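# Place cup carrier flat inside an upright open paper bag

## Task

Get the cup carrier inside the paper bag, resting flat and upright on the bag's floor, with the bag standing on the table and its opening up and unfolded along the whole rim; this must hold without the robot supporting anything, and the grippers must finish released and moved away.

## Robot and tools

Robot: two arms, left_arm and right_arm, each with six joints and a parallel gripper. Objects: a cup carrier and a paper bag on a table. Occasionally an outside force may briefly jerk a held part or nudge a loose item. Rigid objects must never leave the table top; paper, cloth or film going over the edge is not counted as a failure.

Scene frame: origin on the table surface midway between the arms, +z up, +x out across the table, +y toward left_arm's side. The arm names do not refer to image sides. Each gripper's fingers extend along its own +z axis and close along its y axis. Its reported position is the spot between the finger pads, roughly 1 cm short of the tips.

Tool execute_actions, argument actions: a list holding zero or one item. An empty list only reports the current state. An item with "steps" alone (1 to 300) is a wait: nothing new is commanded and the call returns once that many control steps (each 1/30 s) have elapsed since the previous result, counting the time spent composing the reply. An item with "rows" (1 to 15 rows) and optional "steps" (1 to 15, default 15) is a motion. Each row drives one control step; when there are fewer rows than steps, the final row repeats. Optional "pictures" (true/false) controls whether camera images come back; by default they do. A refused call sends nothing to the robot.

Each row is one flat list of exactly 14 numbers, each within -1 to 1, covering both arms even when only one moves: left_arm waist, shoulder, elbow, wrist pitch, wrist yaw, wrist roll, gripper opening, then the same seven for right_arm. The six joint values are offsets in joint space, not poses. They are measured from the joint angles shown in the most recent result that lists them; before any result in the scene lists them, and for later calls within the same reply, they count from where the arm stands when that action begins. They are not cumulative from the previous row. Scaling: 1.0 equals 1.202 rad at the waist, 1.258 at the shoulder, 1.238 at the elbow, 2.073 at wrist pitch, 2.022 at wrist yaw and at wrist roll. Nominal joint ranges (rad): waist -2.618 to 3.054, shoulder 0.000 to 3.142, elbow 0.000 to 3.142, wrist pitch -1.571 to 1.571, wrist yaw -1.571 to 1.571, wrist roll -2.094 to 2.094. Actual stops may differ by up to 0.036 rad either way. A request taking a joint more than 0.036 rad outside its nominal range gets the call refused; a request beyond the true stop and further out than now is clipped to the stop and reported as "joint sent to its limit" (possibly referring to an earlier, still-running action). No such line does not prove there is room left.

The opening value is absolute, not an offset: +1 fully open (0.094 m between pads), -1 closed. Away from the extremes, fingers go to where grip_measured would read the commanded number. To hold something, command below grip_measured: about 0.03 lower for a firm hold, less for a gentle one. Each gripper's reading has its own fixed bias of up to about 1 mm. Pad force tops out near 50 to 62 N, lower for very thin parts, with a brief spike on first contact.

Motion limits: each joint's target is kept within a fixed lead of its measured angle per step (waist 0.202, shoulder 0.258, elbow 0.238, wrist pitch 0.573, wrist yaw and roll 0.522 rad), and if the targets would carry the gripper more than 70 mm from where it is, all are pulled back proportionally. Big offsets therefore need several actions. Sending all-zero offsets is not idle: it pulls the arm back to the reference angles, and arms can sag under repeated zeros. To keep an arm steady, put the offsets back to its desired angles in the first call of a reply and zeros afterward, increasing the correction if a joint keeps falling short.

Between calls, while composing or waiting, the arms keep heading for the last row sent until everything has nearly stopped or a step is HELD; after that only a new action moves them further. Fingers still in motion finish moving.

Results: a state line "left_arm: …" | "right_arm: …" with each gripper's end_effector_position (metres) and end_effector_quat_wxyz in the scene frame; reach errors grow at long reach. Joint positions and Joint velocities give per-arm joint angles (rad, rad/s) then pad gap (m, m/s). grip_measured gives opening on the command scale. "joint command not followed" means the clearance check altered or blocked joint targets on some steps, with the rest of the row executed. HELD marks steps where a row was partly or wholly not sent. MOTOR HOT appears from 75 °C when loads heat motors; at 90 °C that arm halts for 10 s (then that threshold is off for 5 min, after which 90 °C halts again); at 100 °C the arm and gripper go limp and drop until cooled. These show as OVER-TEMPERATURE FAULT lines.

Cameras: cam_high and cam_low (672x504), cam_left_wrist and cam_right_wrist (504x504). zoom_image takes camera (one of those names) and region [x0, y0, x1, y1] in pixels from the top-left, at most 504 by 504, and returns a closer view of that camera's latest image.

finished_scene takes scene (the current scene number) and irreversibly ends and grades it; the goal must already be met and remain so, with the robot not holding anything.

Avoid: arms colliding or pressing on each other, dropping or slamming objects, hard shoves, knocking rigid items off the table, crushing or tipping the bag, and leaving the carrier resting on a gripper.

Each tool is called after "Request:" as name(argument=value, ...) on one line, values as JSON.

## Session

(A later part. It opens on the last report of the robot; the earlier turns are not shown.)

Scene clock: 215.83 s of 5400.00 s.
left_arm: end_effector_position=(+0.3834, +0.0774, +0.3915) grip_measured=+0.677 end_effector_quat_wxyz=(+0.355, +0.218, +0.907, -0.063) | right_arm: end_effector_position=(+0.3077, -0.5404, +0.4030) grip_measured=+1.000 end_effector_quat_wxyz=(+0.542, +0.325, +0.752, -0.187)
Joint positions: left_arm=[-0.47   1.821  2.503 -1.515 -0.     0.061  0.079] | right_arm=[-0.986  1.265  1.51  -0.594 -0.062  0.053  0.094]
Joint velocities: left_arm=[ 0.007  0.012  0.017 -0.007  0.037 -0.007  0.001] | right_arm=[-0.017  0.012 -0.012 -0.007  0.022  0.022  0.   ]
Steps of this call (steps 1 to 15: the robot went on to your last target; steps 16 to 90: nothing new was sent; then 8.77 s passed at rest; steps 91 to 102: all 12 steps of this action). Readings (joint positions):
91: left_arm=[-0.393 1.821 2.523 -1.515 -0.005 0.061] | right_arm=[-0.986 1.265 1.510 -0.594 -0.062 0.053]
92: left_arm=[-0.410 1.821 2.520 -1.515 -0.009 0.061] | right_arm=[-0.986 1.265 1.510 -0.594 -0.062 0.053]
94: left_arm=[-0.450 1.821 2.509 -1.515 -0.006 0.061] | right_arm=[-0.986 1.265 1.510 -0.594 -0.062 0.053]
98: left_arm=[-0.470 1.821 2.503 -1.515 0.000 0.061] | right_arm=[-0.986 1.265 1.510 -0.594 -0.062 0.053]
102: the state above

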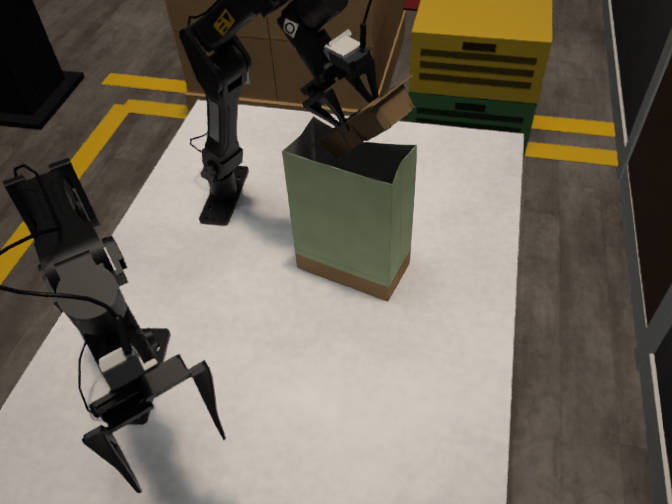

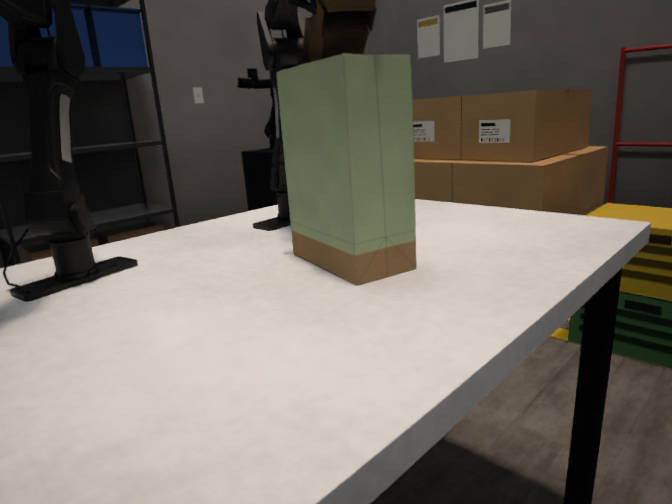

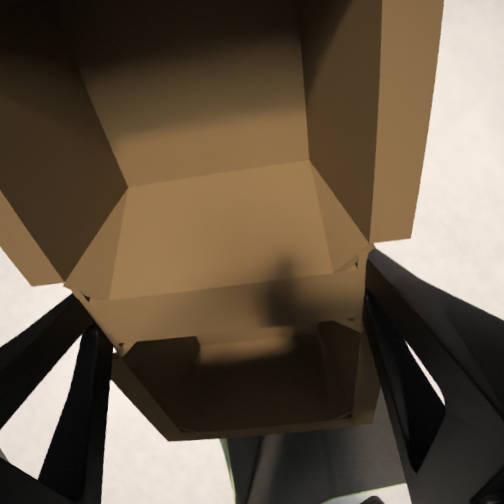

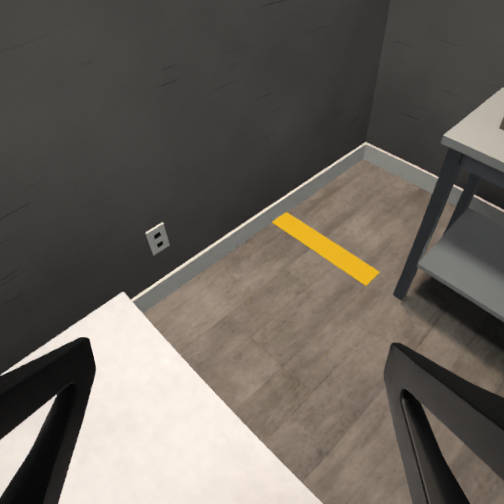

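Request:
execute_actions(actions=[{"rows":[[-0.03,0,0.015,0,0,0,0.6,0,0,0,0,0,0,1],[-0.06,0,0.015,0,0,0,0.6,0,0,0,0,0,0,1],[-0.085,0,0.015,0,0,0,0.6,0,0,0,0,0,0,1]],"steps":12}])

Request:
zoom_image(camera="cam_high", region=[240,0,480,200])

Scene clock: 226.13 s of 5400.00 s.
left_arm: end_effector_position=(+0.3645, +0.0394, +0.3915) grip_measured=+0.677 end_effector_quat_wxyz=(+0.351, +0.265, +0.894, -0.081) | right_arm: end_effector_position=(+0.3077, -0.5404, +0.4030) grip_measured=+1.000 end_effector_quat_wxyz=(+0.542, +0.325, +0.752, -0.187)
Joint positions: left_arm=[-0.576  1.821  2.503 -1.515 -0.002  0.061  0.079] | right_arm=[-0.986  1.265  1.51  -0.594 -0.062  0.053  0.094]
Joint velocities: left_arm=[ 0.002 -0.002  0.017  0.051  0.022  0.022 -0.001] | right_arm=[-0.002 -0.002 -0.007 -0.022 -0.081 -0.007  0.   ]
Steps of this call (steps 1 to 15: the robot went on to your last target; steps 16 to 90: nothing new was sent; then 6.90 s passed at rest; steps 91 to 102: all 12 steps of this action). Readings (joint positions):
91: left_arm=[-0.473 1.821 2.503 -1.515 -0.003 0.061] | right_arm=[-0.986 1.265 1.510 -0.594 -0.062 0.053]
92: left_arm=[-0.484 1.821 2.503 -1.515 -0.007 0.061] | right_arm=[-0.986 1.265 1.510 -0.594 -0.062 0.053]
94: left_arm=[-0.527 1.821 2.503 -1.515 -0.012 0.061] | right_arm=[-0.986 1.265 1.510 -0.594 -0.062 0.053]
98: left_arm=[-0.576 1.821 2.503 -1.515 -0.001 0.061] | right_arm=[-0.986 1.265 1.510 -0.594 -0.062 0.053]
102: the state above

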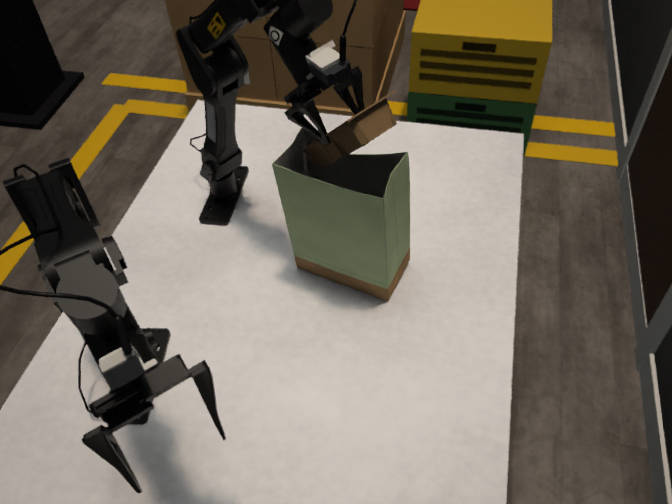

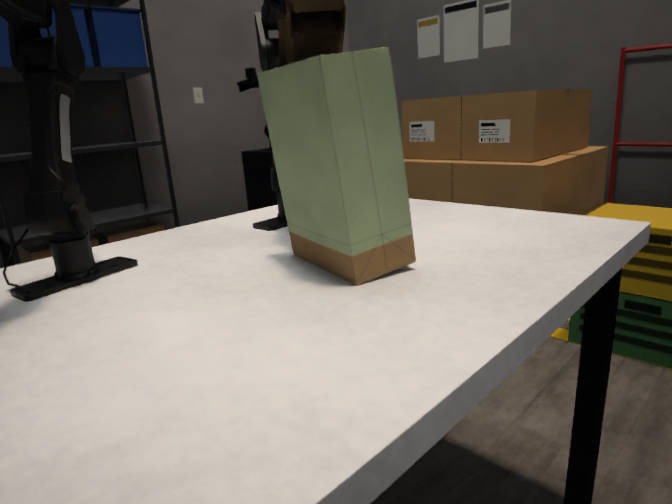

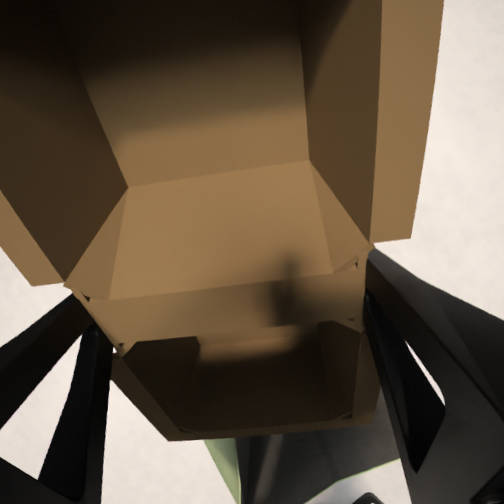

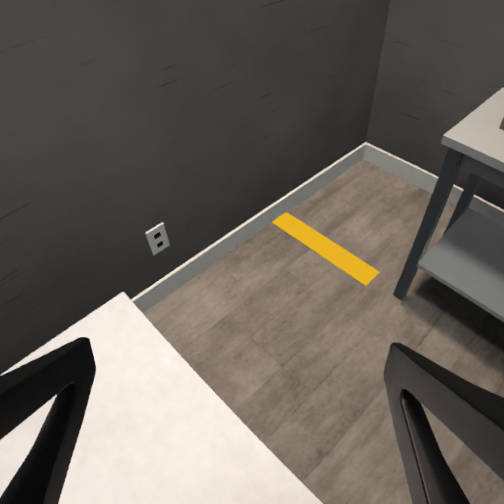

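Region (240, 0, 480, 200) of cam_high's 672x504 image, scaled by 2.100, with more detail than that image has.

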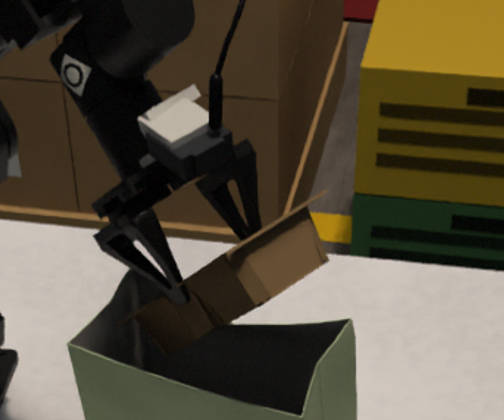

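Wrong way: it's tipping the bag. Go back.

Request:
execute_actions(actions=[{"rows":[[0.02,0,0,0,0,0,0.6,0,0,0,0,0,0,1],[0.04,0,0,0,0,0,0.6,0,0,0,0,0,0,1],[0.06,0,0,0,0,0,0.6,0,0,0,0,0,0,1],[0.08,0,0,0,0,0,0.6,0,0,0,0,0,0,1],[0.1,0,0,0,0,0,0.6,0,0,0,0,0,0,1],[0.12,0,0,0,0,0,0.6,0,0,0,0,0,0,1],[0.14,0,0,0,0,0,0.6,0,0,0,0,0,0,1]],"steps":15}])

Request:
zoom_image(camera="cam_high", region=[240,0,480,200])

Scene clock: 232.33 s of 5400.00 s.
left_arm: end_effector_position=(+0.3938, +0.1041, +0.3915) grip_measured=+0.677 end_effector_quat_wxyz=(+0.357, +0.186, +0.914, -0.047) | right_arm: end_effector_position=(+0.3077, -0.5404, +0.4030) grip_measured=+1.000 end_effector_quat_wxyz=(+0.542, +0.325, +0.752, -0.187)
Joint positions: left_arm=[-0.403  1.821  2.503 -1.515 -0.009  0.061  0.079] | right_arm=[-0.986  1.265  1.51  -0.594 -0.062  0.053  0.094]
Joint velocities: left_arm=[-0.017  0.007 -0.012  0.051 -0.022 -0.007  0.001] | right_arm=[-0.012 -0.012  0.017 -0.081 -0.007 -0.022  0.   ]
Steps of this call (steps 1 to 15: the robot went on to your last target; steps 16 to 90: nothing new was sent; then 2.70 s passed at rest; steps 91 to 105: all 15 steps of this action). Readings (joint positions):
91: left_arm=[-0.574 1.821 2.503 -1.515 -0.001 0.061] | right_arm=[-0.986 1.265 1.510 -0.594 -0.062 0.053]
92: left_arm=[-0.568 1.821 2.503 -1.515 -0.000 0.061] | right_arm=[-0.986 1.265 1.510 -0.594 -0.062 0.053]
94: left_arm=[-0.536 1.821 2.503 -1.515 0.002 0.061] | right_arm=[-0.986 1.265 1.510 -0.594 -0.062 0.053]
98: left_arm=[-0.434 1.821 2.503 -1.515 -0.001 0.061] | right_arm=[-0.986 1.265 1.510 -0.594 -0.062 0.053]
105: the state above

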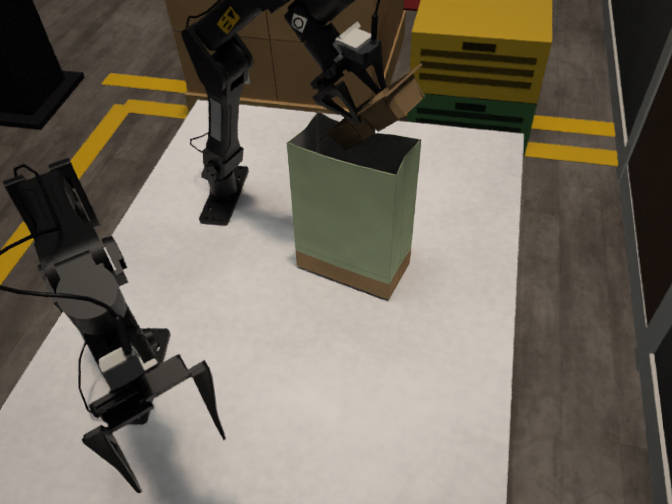

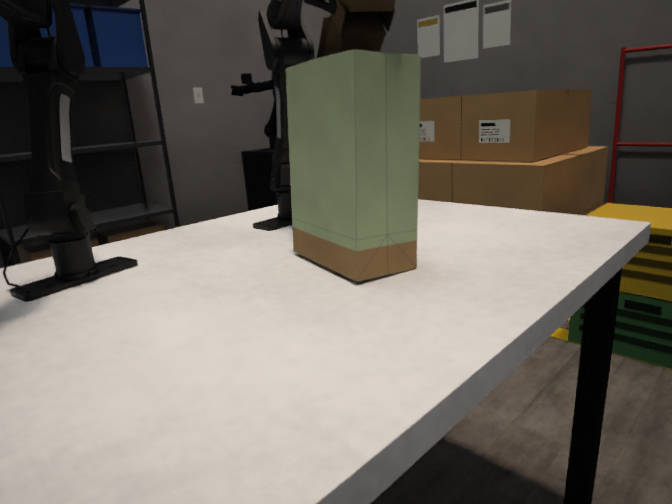

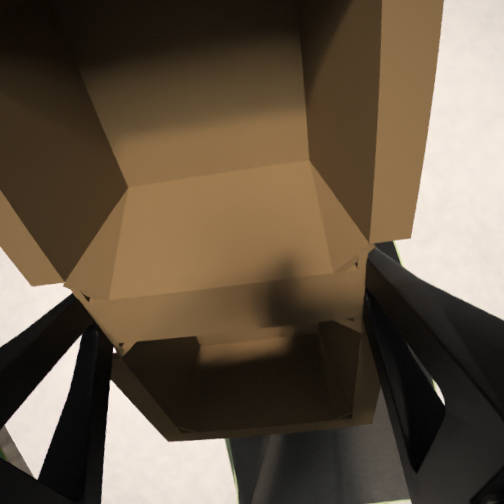

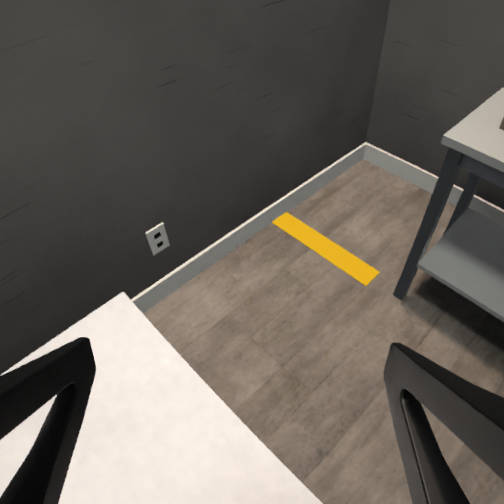

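Region (240, 0, 480, 200) of cam_high's 672x504 image, scaled by 2.100, with more detail than that image has.

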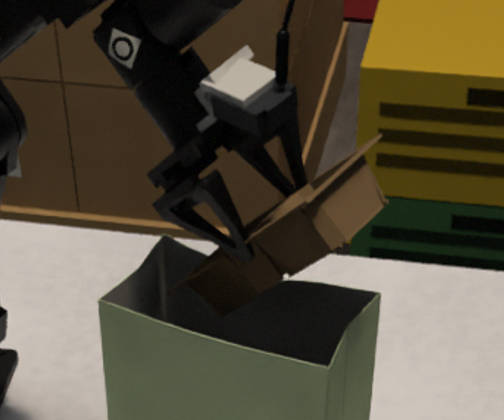

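Request:
execute_actions(actions=[{"rows":[[-0.035,0,0,0,0,0,0.6,0.95,0,0,0,0,0,1]],"steps":15}])

Request:
zoom_image(camera="cam_high", region=[260,60,440,200])

Scene clock: 241.27 s of 5400.00 s.
left_arm: end_effector_position=(+0.3884, +0.0894, +0.3915) grip_measured=+0.677 end_effector_quat_wxyz=(+0.357, +0.203, +0.910, -0.053) | right_arm: end_effector_position=(+0.4077, -0.1587, +0.4030) grip_measured=+1.000 end_effector_quat_wxyz=(+0.564, -0.091, +0.814, +0.106)
Joint positions: left_arm=[-0.443  1.821  2.503 -1.515 -0.01   0.061  0.079] | right_arm=[ 0.054  1.265  1.51  -0.594 -0.06   0.053  0.094]
Joint velocities: left_arm=[-0.012  0.007  0.002 -0.022  0.066 -0.022  0.   ] | right_arm=[ 1.902 -0.012 -0.012  0.007 -0.125  0.051  0.   ]
Steps of this call (steps 1 to 15: the robot went on to your last target; steps 16 to 90: nothing new was sent; then 5.43 s passed at rest; steps 91 to 105: all 15 steps of this action). Readings (joint positions):
91: left_arm=[-0.407 1.821 2.503 -1.515 -0.011 0.061] | right_arm=[-0.960 1.265 1.510 -0.594 -0.046 0.053]
92: left_arm=[-0.415 1.821 2.503 -1.515 -0.012 0.061] | right_arm=[-0.903 1.265 1.510 -0.594 -0.038 0.053]
94: left_arm=[-0.433 1.821 2.503 -1.515 -0.012 0.061] | right_arm=[-0.757 1.265 1.510 -0.594 -0.043 0.053]
98: left_arm=[-0.443 1.821 2.503 -1.515 -0.010 0.061] | right_arm=[-0.460 1.265 1.510 -0.594 -0.052 0.053]
105: the state above

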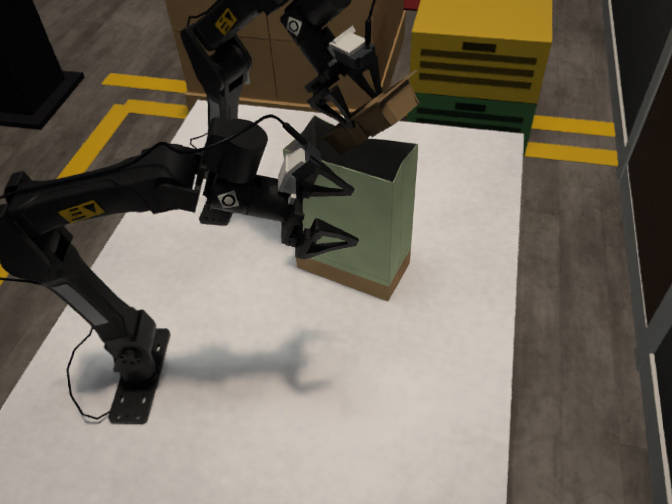

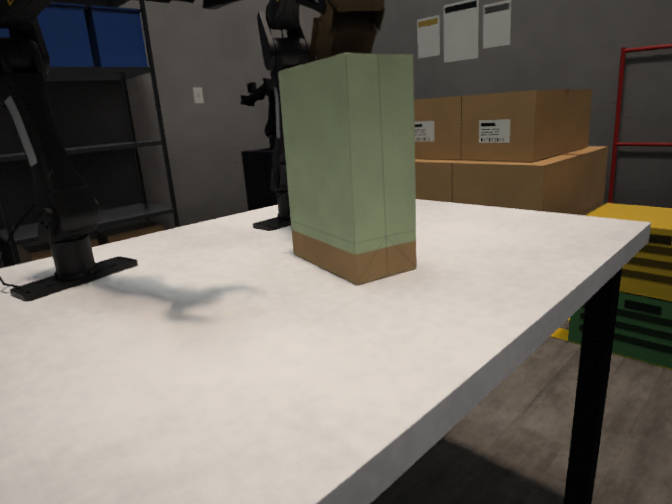

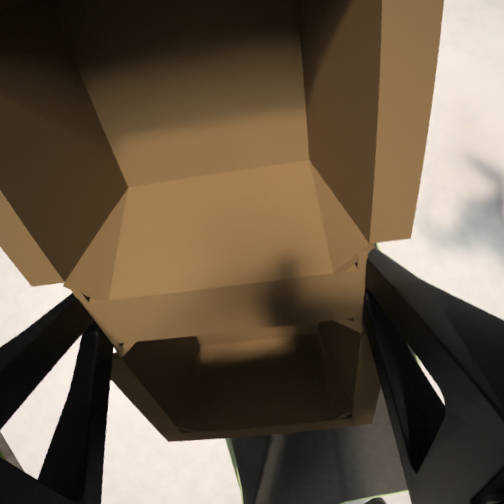

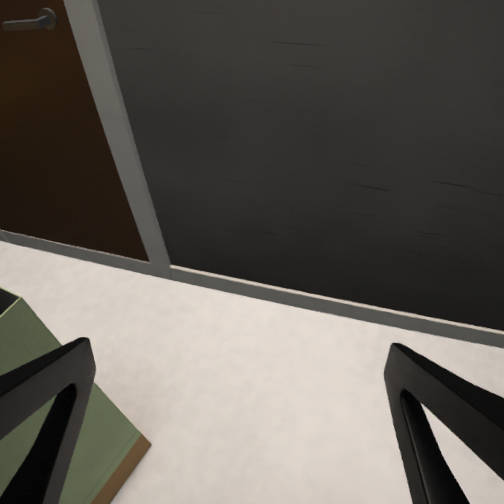

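Region (260, 60, 440, 200) of cam_high's 672x504 image, scaled by 2.800, with more detail than that image has.

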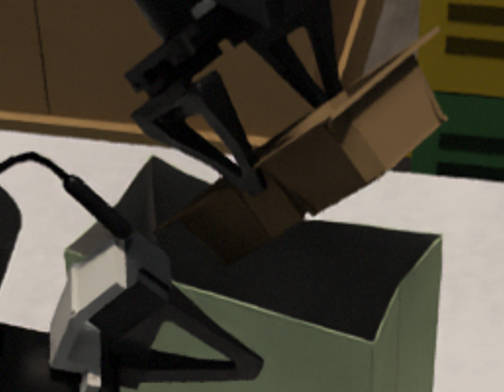

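Request:
execute_actions(actions=[{"rows":[[0,0,-0.03,0,0,0,0.6,-0.6,0,0,0,0,0,1],[0,0,-0.03,0,0,0,0.6,-0.6,0,0,0,0,0,1],[0,0,-0.06,0,0,0,0.6,-0.6,0,0,0,0,0,1],[0,0,-0.06,0,0,0,0.6,-0.6,0,0,0,0,0,1],[0,0,-0.08,0,0,0,0.6,-0.6,0,0,0,0,0,1]],"steps":15}], pictures=false)

Request:
execute_actions(actions=[{"steps":8}])

Request:
zoom_image(camera="cam_high", region=[260,60,440,200])

Scene clock: 258.03 s of 5400.00 s.
left_arm: end_effector_position=(+0.3907, +0.0884, +0.3594) grip_measured=+0.677 end_effector_quat_wxyz=(+0.311, +0.207, +0.926, -0.046) | right_arm: end_effector_position=(+0.3786, -0.4417, +0.4029) grip_measured=+1.000 end_effector_quat_wxyz=(+0.564, +0.208, +0.792, -0.106)
Joint positions: left_arm=[-0.443  1.83   2.413 -1.515 -0.01   0.061  0.079] | right_arm=[-0.672  1.265  1.51  -0.594 -0.046  0.053  0.094]
Joint velocities: left_arm=[-0.012 -0.007 -0.012 -0.066 -0.066  0.007 -0.001] | right_arm=[ 0.007 -0.017 -0.007 -0.037 -0.051 -0.051  0.   ]
Steps of this call (steps 1 to 30: the robot went on to your last target; steps 31 to 90: nothing new was sent; then 13.27 s passed at rest; steps 91 to 105: all 15 steps of this action). Readings (joint positions):
91: left_arm=[-0.443 1.821 2.500 -1.515 -0.010 0.061] | right_arm=[0.134 1.265 1.510 -0.594 -0.086 0.053]
92: left_arm=[-0.443 1.821 2.496 -1.515 -0.010 0.061] | right_arm=[0.078 1.265 1.510 -0.594 -0.092 0.053]
94: left_arm=[-0.443 1.820 2.473 -1.512 -0.010 0.061] | right_arm=[-0.069 1.265 1.510 -0.594 -0.085 0.053]
98: left_arm=[-0.443 1.825 2.420 -1.514 -0.010 0.061] | right_arm=[-0.365 1.265 1.510 -0.594 -0.073 0.053]
105: the state above

Scene clock: 258.30 s of 5400.00 s.
left_arm: end_effector_position=(+0.3907, +0.0884, +0.3594) grip_measured=+0.677 end_effector_quat_wxyz=(+0.311, +0.207, +0.926, -0.046) | right_arm: end_effector_position=(+0.3790, -0.4409, +0.4029) grip_measured=+1.000 end_effector_quat_wxyz=(+0.564, +0.206, +0.793, -0.105)
Joint positions: left_arm=[-0.443  1.83   2.413 -1.515 -0.01   0.061  0.079] | right_arm=[-0.672  1.265  1.51  -0.594 -0.051  0.053  0.094]
Joint velocities: left_arm=[-0.002  0.002 -0.007 -0.007  0.022 -0.066 -0.001] | right_arm=[-0.002  0.002  0.027  0.007  0.066 -0.007  0.   ]
Steps of this call (steps 1 to 8: the robot went on to your last target). Readings (joint positions):
1: left_arm=[-0.443 1.830 2.413 -1.515 -0.010 0.061] | right_arm=[-0.672 1.265 1.510 -0.594 -0.049 0.053]
2: left_arm=[-0.443 1.830 2.413 -1.515 -0.010 0.061] | right_arm=[-0.672 1.265 1.510 -0.594 -0.049 0.053]
4: left_arm=[-0.443 1.830 2.413 -1.515 -0.010 0.061] | right_arm=[-0.672 1.265 1.510 -0.594 -0.050 0.053]
8: the state above

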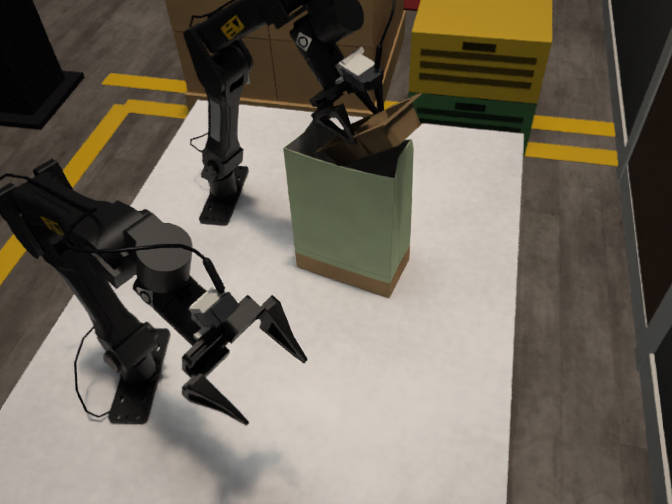

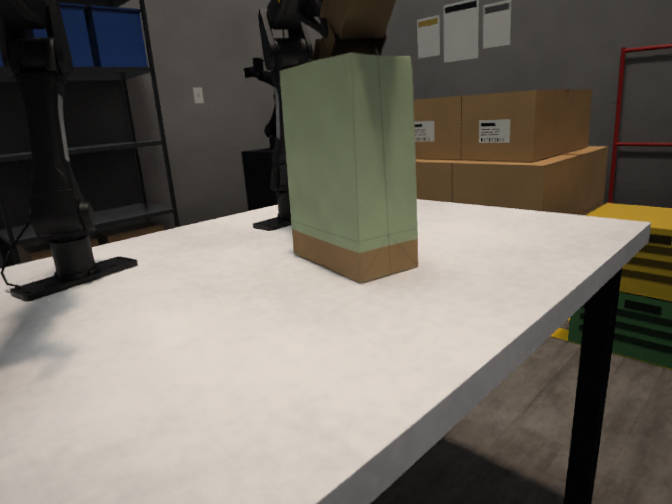

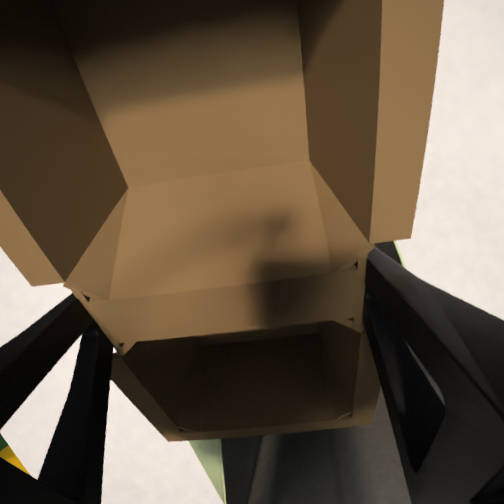

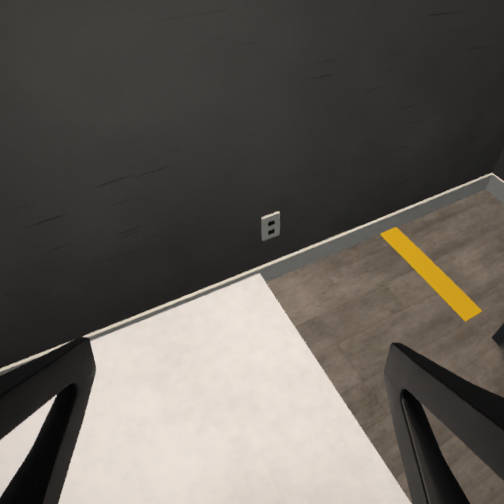

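Region (260, 60, 440, 200) of cam_high's 672x504 image, scaled by 2.800, with more detail than that image has.

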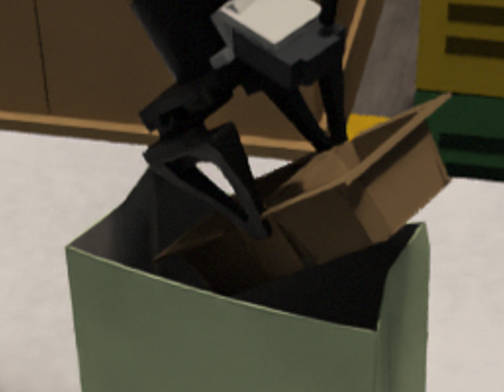

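Request:
execute_actions(actions=[{"rows":[[0,-0.04,0.05,0,0,0,0.6,0,0,0,0,0,0,1],[0,-0.04,0.05,0,0,0,0.6,0,0,0,0,0,0,1],[0,-0.08,0.05,0,0,0,0.6,0,0,0,0,0,0,1],[0,-0.08,0.05,0,0,0,0.6,0,0,0,0,0,0,1],[0,-0.1,0.03,0,0,0,0.6,0,0,0,0,0,0,1],[0,-0.1,0.03,0,0,0,0.6,0,0,0,0,0,0,1],[-0.02,-0.1,0,0,0,0.04,0.6,0,0,0,0,0,0,1],[-0.02,-0.12,-0.01,0,0,0.08,0.6,0,0,0,0,0,0,1]],"steps":15}], pictures=false)

Request:
execute_actions(actions=[{"steps":8}])

Request:
zoom_image(camera="cam_high", region=[260,60,440,200])

Scene clock: 271.60 s of 5400.00 s.
left_arm: end_effector_position=(+0.3476, +0.0989, +0.4216) grip_measured=+0.677 end_effector_quat_wxyz=(+0.392, +0.266, +0.880, -0.036) | right_arm: end_effector_position=(+0.3790, -0.4409, +0.4029) grip_measured=+1.000 end_effector_quat_wxyz=(+0.564, +0.206, +0.793, -0.104)
Joint positions: left_arm=[-0.461  1.67   2.425 -1.516 -0.011  0.19   0.079] | right_arm=[-0.672  1.265  1.51  -0.594 -0.051  0.053  0.094]
Joint velocities: left_arm=[ 0.007  0.017  0.022 -0.022 -0.037  0.168  0.   ] | right_arm=[-0.022  0.002 -0.017  0.007 -0.095  0.022  0.   ]
Steps of this call (steps 1 to 15: the robot went on to your last target; steps 16 to 90: nothing new was sent; then 9.80 s passed at rest; steps 91 to 105: all 15 steps of this action). Readings (joint positions):
91: left_arm=[-0.443 1.829 2.417 -1.516 -0.010 0.061] | right_arm=[-0.672 1.265 1.510 -0.594 -0.051 0.053]
92: left_arm=[-0.443 1.828 2.422 -1.516 -0.010 0.061] | right_arm=[-0.672 1.265 1.510 -0.594 -0.051 0.053]
94: left_arm=[-0.443 1.809 2.425 -1.515 -0.010 0.061] | right_arm=[-0.672 1.265 1.510 -0.594 -0.051 0.053]
98: left_arm=[-0.448 1.733 2.425 -1.516 -0.011 0.096] | right_arm=[-0.672 1.265 1.510 -0.594 -0.051 0.053]
105: the state above

Scene clock: 271.87 s of 5400.00 s.
left_arm: end_effector_position=(+0.3496, +0.0981, +0.4189) grip_measured=+0.677 end_effector_quat_wxyz=(+0.389, +0.275, +0.879, -0.032) | right_arm: end_effector_position=(+0.3790, -0.4409, +0.4029) grip_measured=+1.000 end_effector_quat_wxyz=(+0.564, +0.206, +0.793, -0.104)
Joint positions: left_arm=[-0.461  1.677  2.425 -1.516 -0.011  0.211  0.079] | right_arm=[-0.672  1.265  1.51  -0.594 -0.051  0.053  0.094]
Joint velocities: left_arm=[ 0.007 -0.007 -0.002  0.037  0.081  0.081 -0.002] | right_arm=[-0.002 -0.002 -0.012  0.095  0.081 -0.007  0.   ]
Steps of this call (steps 1 to 8: the robot went on to your last target). Readings (joint positions):
1: left_arm=[-0.461 1.672 2.425 -1.516 -0.011 0.195] | right_arm=[-0.672 1.265 1.510 -0.594 -0.051 0.053]
2: left_arm=[-0.461 1.674 2.425 -1.516 -0.011 0.199] | right_arm=[-0.672 1.265 1.510 -0.594 -0.051 0.053]
4: left_arm=[-0.461 1.676 2.425 -1.516 -0.011 0.205] | right_arm=[-0.672 1.265 1.510 -0.594 -0.051 0.053]
8: the state above

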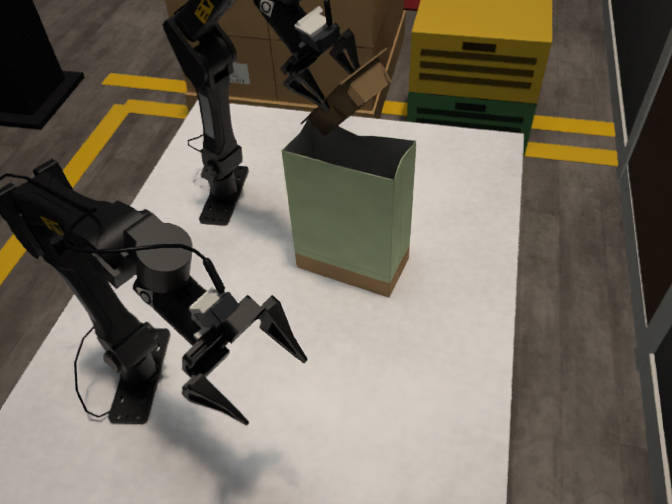

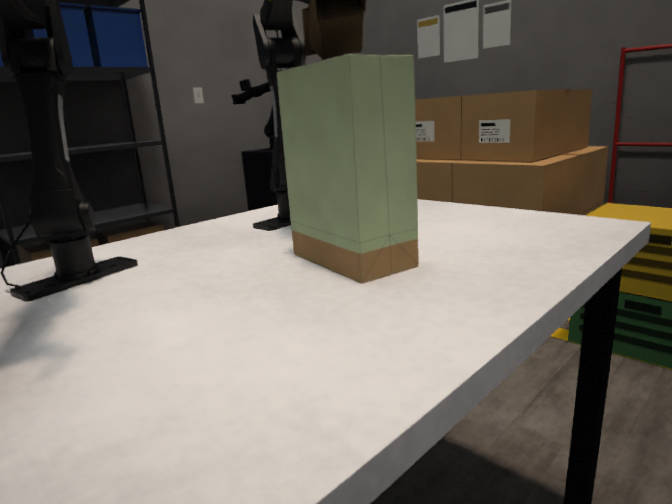

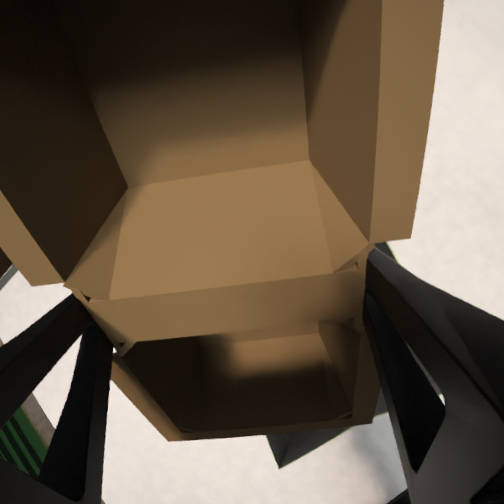

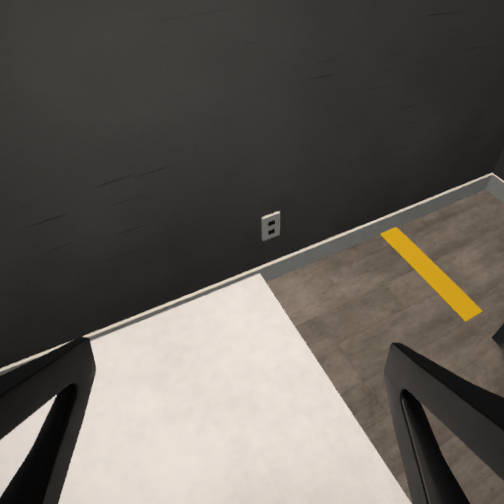

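Region (260, 60, 440, 200) of cam_high's 672x504 image, scaled by 2.800, with more detail than that image has.

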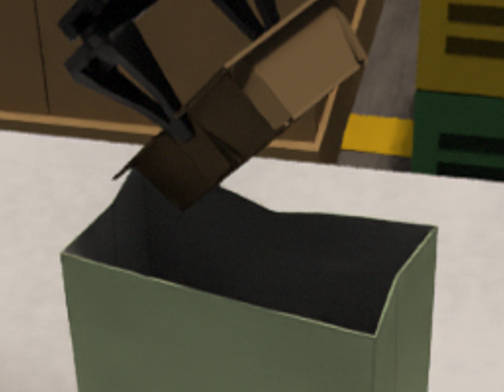

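Request:
execute_actions(actions=[{"rows":[[0,0,0,0,0,-0.14,0.6,0,0,0,0,0,0,1]],"steps":12}], pictures=false)

Request:
execute_actions(actions=[{"rows":[[0,0.02,-0.05,0,0,0,0.6,0,0,0,0,0,0,1]],"steps":15}])

Request:
zoom_image(camera="cam_high", region=[260,60,440,200])

Scene clock: 292.97 s of 5400.00 s.
left_arm: end_effector_position=(+0.3496, +0.0981, +0.4188) grip_measured=+0.677 end_effector_quat_wxyz=(+0.382, +0.163, +0.906, -0.081) | right_arm: end_effector_position=(+0.3790, -0.4409, +0.4029) grip_measured=+1.000 end_effector_quat_wxyz=(+0.564, +0.206, +0.793, -0.104)
Joint positions: left_arm=[-0.461  1.677  2.425 -1.516 -0.011 -0.041  0.079] | right_arm=[-0.672  1.265  1.51  -0.594 -0.051  0.053  0.094]
Joint velocities: left_arm=[-0.012  0.002 -0.002 -0.022 -0.051 -0.11  -0.   ] | right_arm=[-0.017 -0.012 -0.002 -0.022  0.037  0.007  0.   ]
Steps of this call (steps 1 to 30: the robot went on to your last target; steps 31 to 90: nothing new was sent; then 17.70 s passed at rest; steps 91 to 102: all 12 steps of this action). Readings (joint positions):
91: left_arm=[-0.461 1.677 2.425 -1.516 -0.011 0.174] | right_arm=[-0.672 1.265 1.510 -0.594 -0.051 0.053]
92: left_arm=[-0.461 1.677 2.425 -1.516 -0.011 0.127] | right_arm=[-0.672 1.265 1.510 -0.594 -0.051 0.053]
94: left_arm=[-0.461 1.677 2.425 -1.516 -0.011 0.059] | right_arm=[-0.672 1.265 1.510 -0.594 -0.051 0.053]
98: left_arm=[-0.461 1.677 2.425 -1.516 -0.011 -0.012] | right_arm=[-0.672 1.265 1.510 -0.594 -0.051 0.053]
102: the state above

Scene clock: 293.47 s of 5400.00 s.
left_arm: end_effector_position=(+0.3594, +0.0939, +0.3896) grip_measured=+0.677 end_effector_quat_wxyz=(+0.342, +0.165, +0.922, -0.072) | right_arm: end_effector_position=(+0.3790, -0.4409, +0.4029) grip_measured=+1.000 end_effector_quat_wxyz=(+0.564, +0.206, +0.793, -0.104)
Joint positions: left_arm=[-0.461  1.711  2.371 -1.518 -0.011 -0.042  0.079] | right_arm=[-0.672  1.265  1.51  -0.594 -0.051  0.053  0.094]
Joint velocities: left_arm=[-0.022 -0.002  0.012 -0.066  0.022  0.007 -0.   ] | right_arm=[-0.002 -0.022 -0.012  0.022  0.007 -0.051  0.   ]
Steps of this call (steps 1 to 15: all 15 steps of this action). Readings (joint positions):
1: left_arm=[-0.461 1.678 2.418 -1.515 -0.011 -0.042] | right_arm=[-0.672 1.265 1.510 -0.594 -0.051 0.053]
2: left_arm=[-0.461 1.678 2.410 -1.515 -0.011 -0.042] | right_arm=[-0.672 1.265 1.510 -0.594 -0.051 0.053]
4: left_arm=[-0.461 1.684 2.391 -1.516 -0.011 -0.042] | right_arm=[-0.672 1.265 1.510 -0.594 -0.051 0.053]
8: left_arm=[-0.461 1.706 2.374 -1.518 -0.011 -0.042] | right_arm=[-0.672 1.265 1.510 -0.594 -0.051 0.053]
15: the state above

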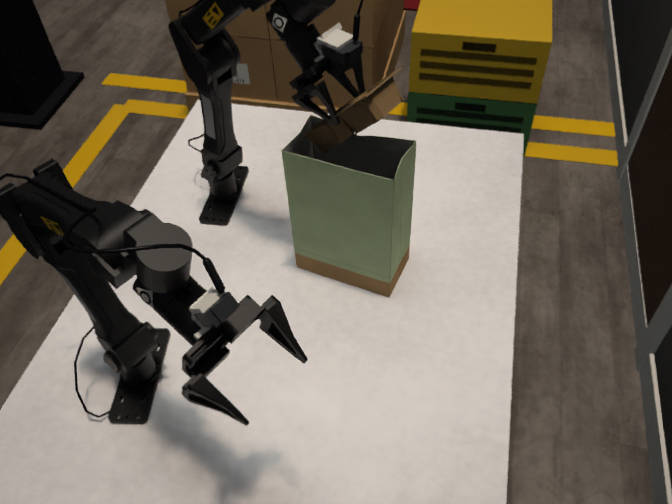

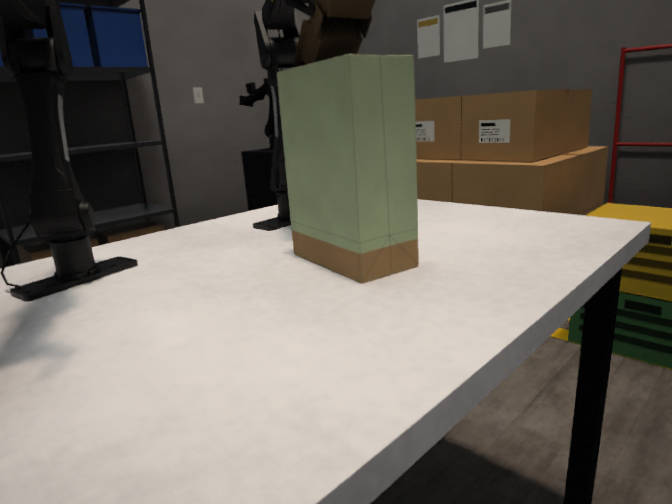

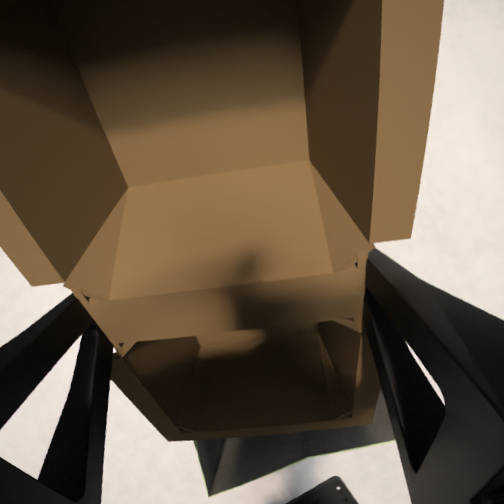

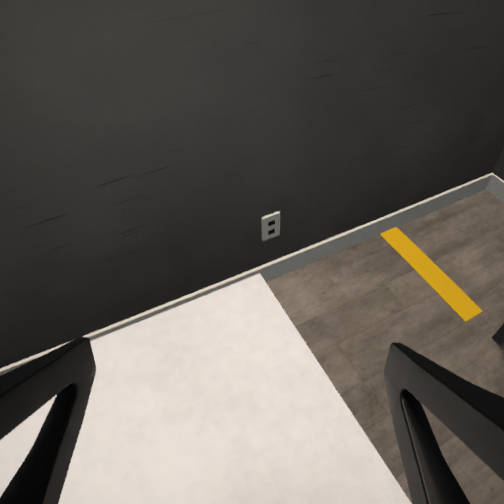

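Region (260, 60, 440, 200) of cam_high's 672x504 image, scaled by 2.800, with more detail than that image has.

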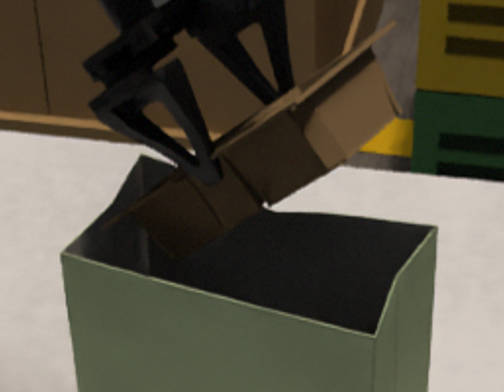

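Request:
execute_actions(actions=[{"rows":[[0,0.01,-0.03,0,0,-0.02,0.6,0,0,0,0,0,0,1],[0,0.01,-0.03,0,0,-0.02,0.6,0,0,0,0,0,0,1],[0,0.01,-0.06,0,0,-0.02,0.6,0,0,0,0,0,0,1],[0,0.01,-0.06,0,0,-0.02,0.6,0,0,0,0,0,0,1],[0,0.01,-0.09,0,0,-0.02,0.6,0,0,0,0,0,0,1]],"steps":15}])

Request:
zoom_image(camera="cam_high", region=[260,60,440,200])

Request:
zoom_image(camera="cam_low", region=[250,0,450,100])

Scene clock: 315.67 s of 5400.00 s.
left_arm: end_effector_position=(+0.3632, +0.0923, +0.3496) grip_measured=+0.677 end_effector_quat_wxyz=(+0.284, +0.156, +0.944, -0.063) | right_arm: end_effector_position=(+0.3790, -0.4409, +0.4029) grip_measured=+1.000 end_effector_quat_wxyz=(+0.564, +0.206, +0.793, -0.104)
Joint positions: left_arm=[-0.461  1.733  2.27  -1.519 -0.011 -0.07   0.079] | right_arm=[-0.672  1.265  1.51  -0.594 -0.051  0.053  0.094]
Joint velocities: left_arm=[ 0.012 -0.007  0.007  0.007 -0.051  0.007  0.   ] | right_arm=[-0.012 -0.022  0.017  0.051  0.022 -0.007  0.   ]
Steps of this call (steps 1 to 15: the robot went on to your last target; steps 16 to 90: nothing new was sent; then 18.70 s passed at rest; steps 91 to 105: all 15 steps of this action). Readings (joint positions):
91: left_arm=[-0.461 1.712 2.368 -1.518 -0.011 -0.046] | right_arm=[-0.672 1.265 1.510 -0.594 -0.051 0.053]
92: left_arm=[-0.461 1.712 2.364 -1.518 -0.011 -0.052] | right_arm=[-0.672 1.265 1.510 -0.594 -0.051 0.053]
94: left_arm=[-0.461 1.712 2.340 -1.517 -0.011 -0.059] | right_arm=[-0.672 1.265 1.510 -0.594 -0.051 0.053]
98: left_arm=[-0.461 1.720 2.280 -1.518 -0.011 -0.066] | right_arm=[-0.672 1.265 1.510 -0.594 -0.051 0.053]
105: the state above

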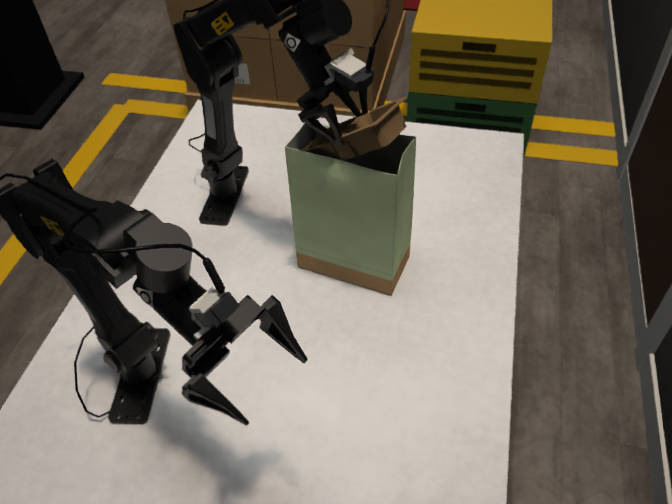

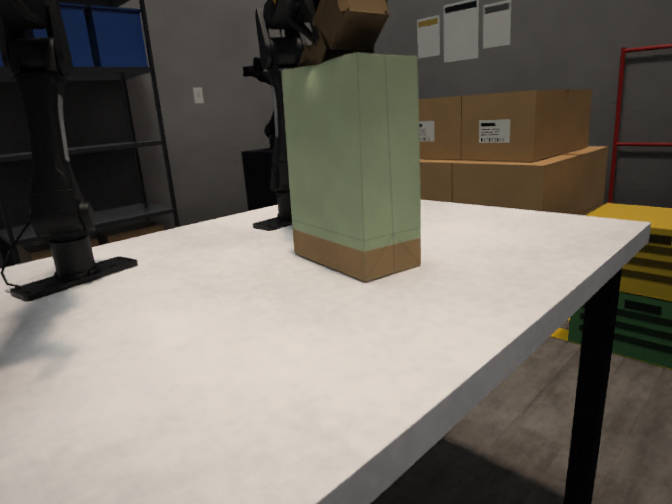

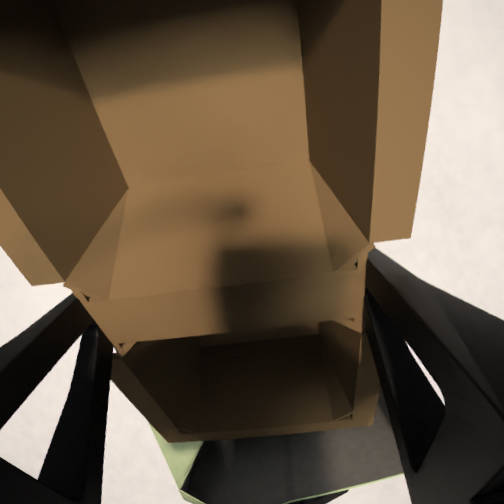

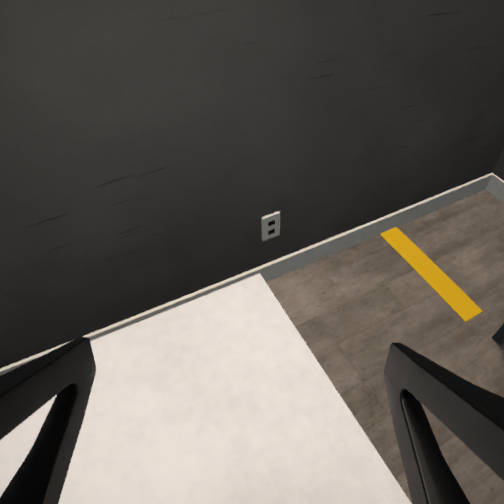

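Region (260, 60, 440, 200) of cam_high's 672x504 image, scaled by 2.800, with more detail than that image has.

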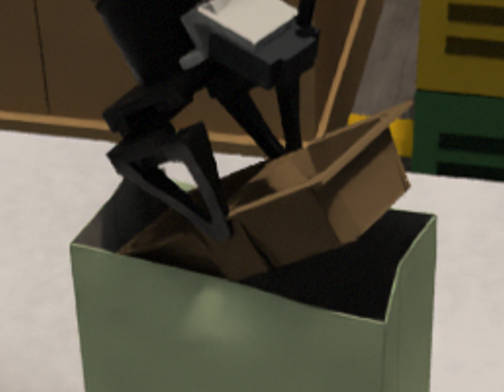

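Region (250, 0, 450, 100) of cam_low's 672x504 image, scaled by 2.520, with more detail than that image has.

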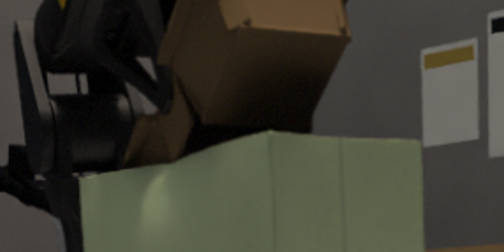

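Request:
execute_actions(actions=[{"rows":[[0,-0.01,0.04,0,0,0,0.6,0,0,0,0,0,0,1],[0,-0.01,0.06,0,0,0,0.6,0,0,0,0,0,0,1],[0,-0.01,0.08,0,0,0,0.6,0,0,0,0,0,0,1],[0,-0.01,0.08,0,0,0,0.6,0,0,0,0,0,0,1],[0,-0.01,0.08,0,0,0.02,0.6,0,0,0,0,0,0,1],[0,-0.01,0.08,0,0,0.04,0.6,0,0,0,0,0,0,1],[0,-0.01,0.08,0,0,0.06,0.6,0,0,0,0,0,0,1],[-0.015,-0.01,0.08,0,0,0.08,0.6,0,0,0,0,0,0,1],[-0.03,-0.01,0.08,0,0,0.1,0.6,0,0,0,0,0,0,1]],"steps":15}])

Request:
zoom_image(camera="cam_high", region=[260,60,440,200])

Scene clock: 337.60 s of 5400.00 s.
left_arm: end_effector_position=(+0.3584, +0.0814, +0.3727) grip_measured=+0.677 end_effector_quat_wxyz=(+0.320, +0.245, +0.914, -0.049) | right_arm: end_effector_position=(+0.3790, -0.4409, +0.4029) grip_measured=+1.000 end_effector_quat_wxyz=(+0.564, +0.206, +0.793, -0.104)
Joint positions: left_arm=[-0.493  1.73   2.342 -1.523 -0.013  0.094  0.079] | right_arm=[-0.672  1.265  1.51  -0.594 -0.051  0.053  0.094]
Joint velocities: left_arm=[-0.007 -0.012 -0.012  0.007 -0.007  0.154  0.001] | right_arm=[ 0.002 -0.017  0.012 -0.022  0.037  0.007  0.   ]
Steps of this call (steps 1 to 15: the robot went on to your last target; steps 16 to 90: nothing new was sent; then 18.43 s passed at rest; steps 91 to 105: all 15 steps of this action). Readings (joint positions):
91: left_arm=[-0.461 1.733 2.273 -1.520 -0.011 -0.071] | right_arm=[-0.672 1.265 1.510 -0.594 -0.051 0.053]
92: left_arm=[-0.461 1.733 2.280 -1.521 -0.011 -0.071] | right_arm=[-0.672 1.265 1.510 -0.594 -0.051 0.053]
94: left_arm=[-0.461 1.735 2.309 -1.523 -0.011 -0.071] | right_arm=[-0.672 1.265 1.510 -0.594 -0.051 0.053]
98: left_arm=[-0.462 1.730 2.341 -1.523 -0.012 -0.016] | right_arm=[-0.672 1.265 1.510 -0.594 -0.051 0.053]
105: the state above

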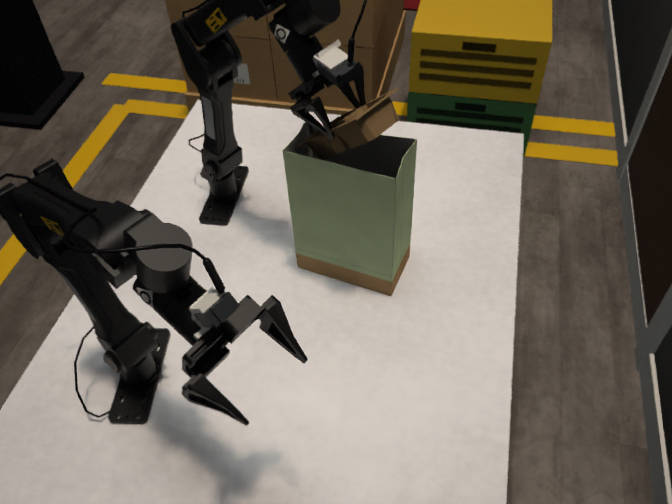

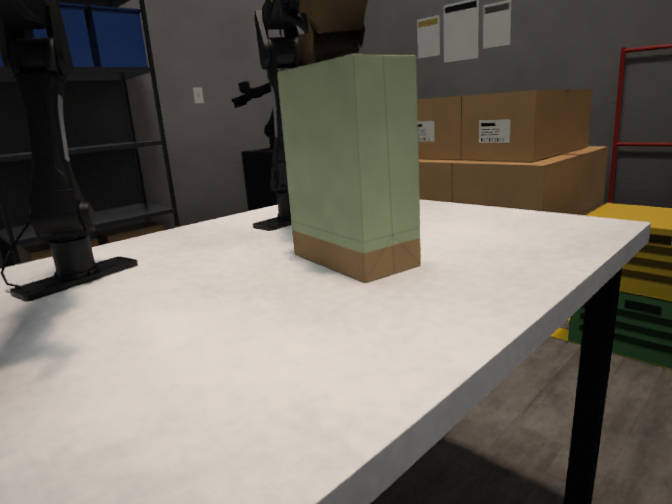

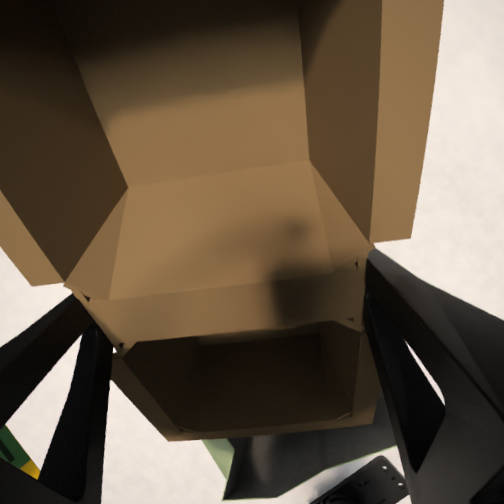

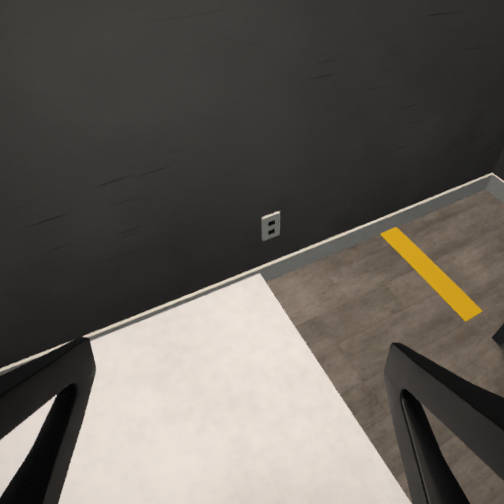

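Region (260, 60, 440, 200) of cam_high's 672x504 image, scaled by 2.800, with more detail than that image has.

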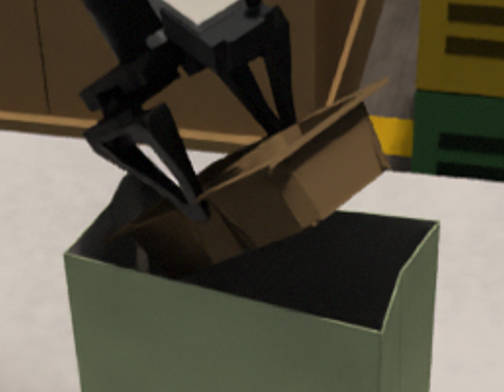

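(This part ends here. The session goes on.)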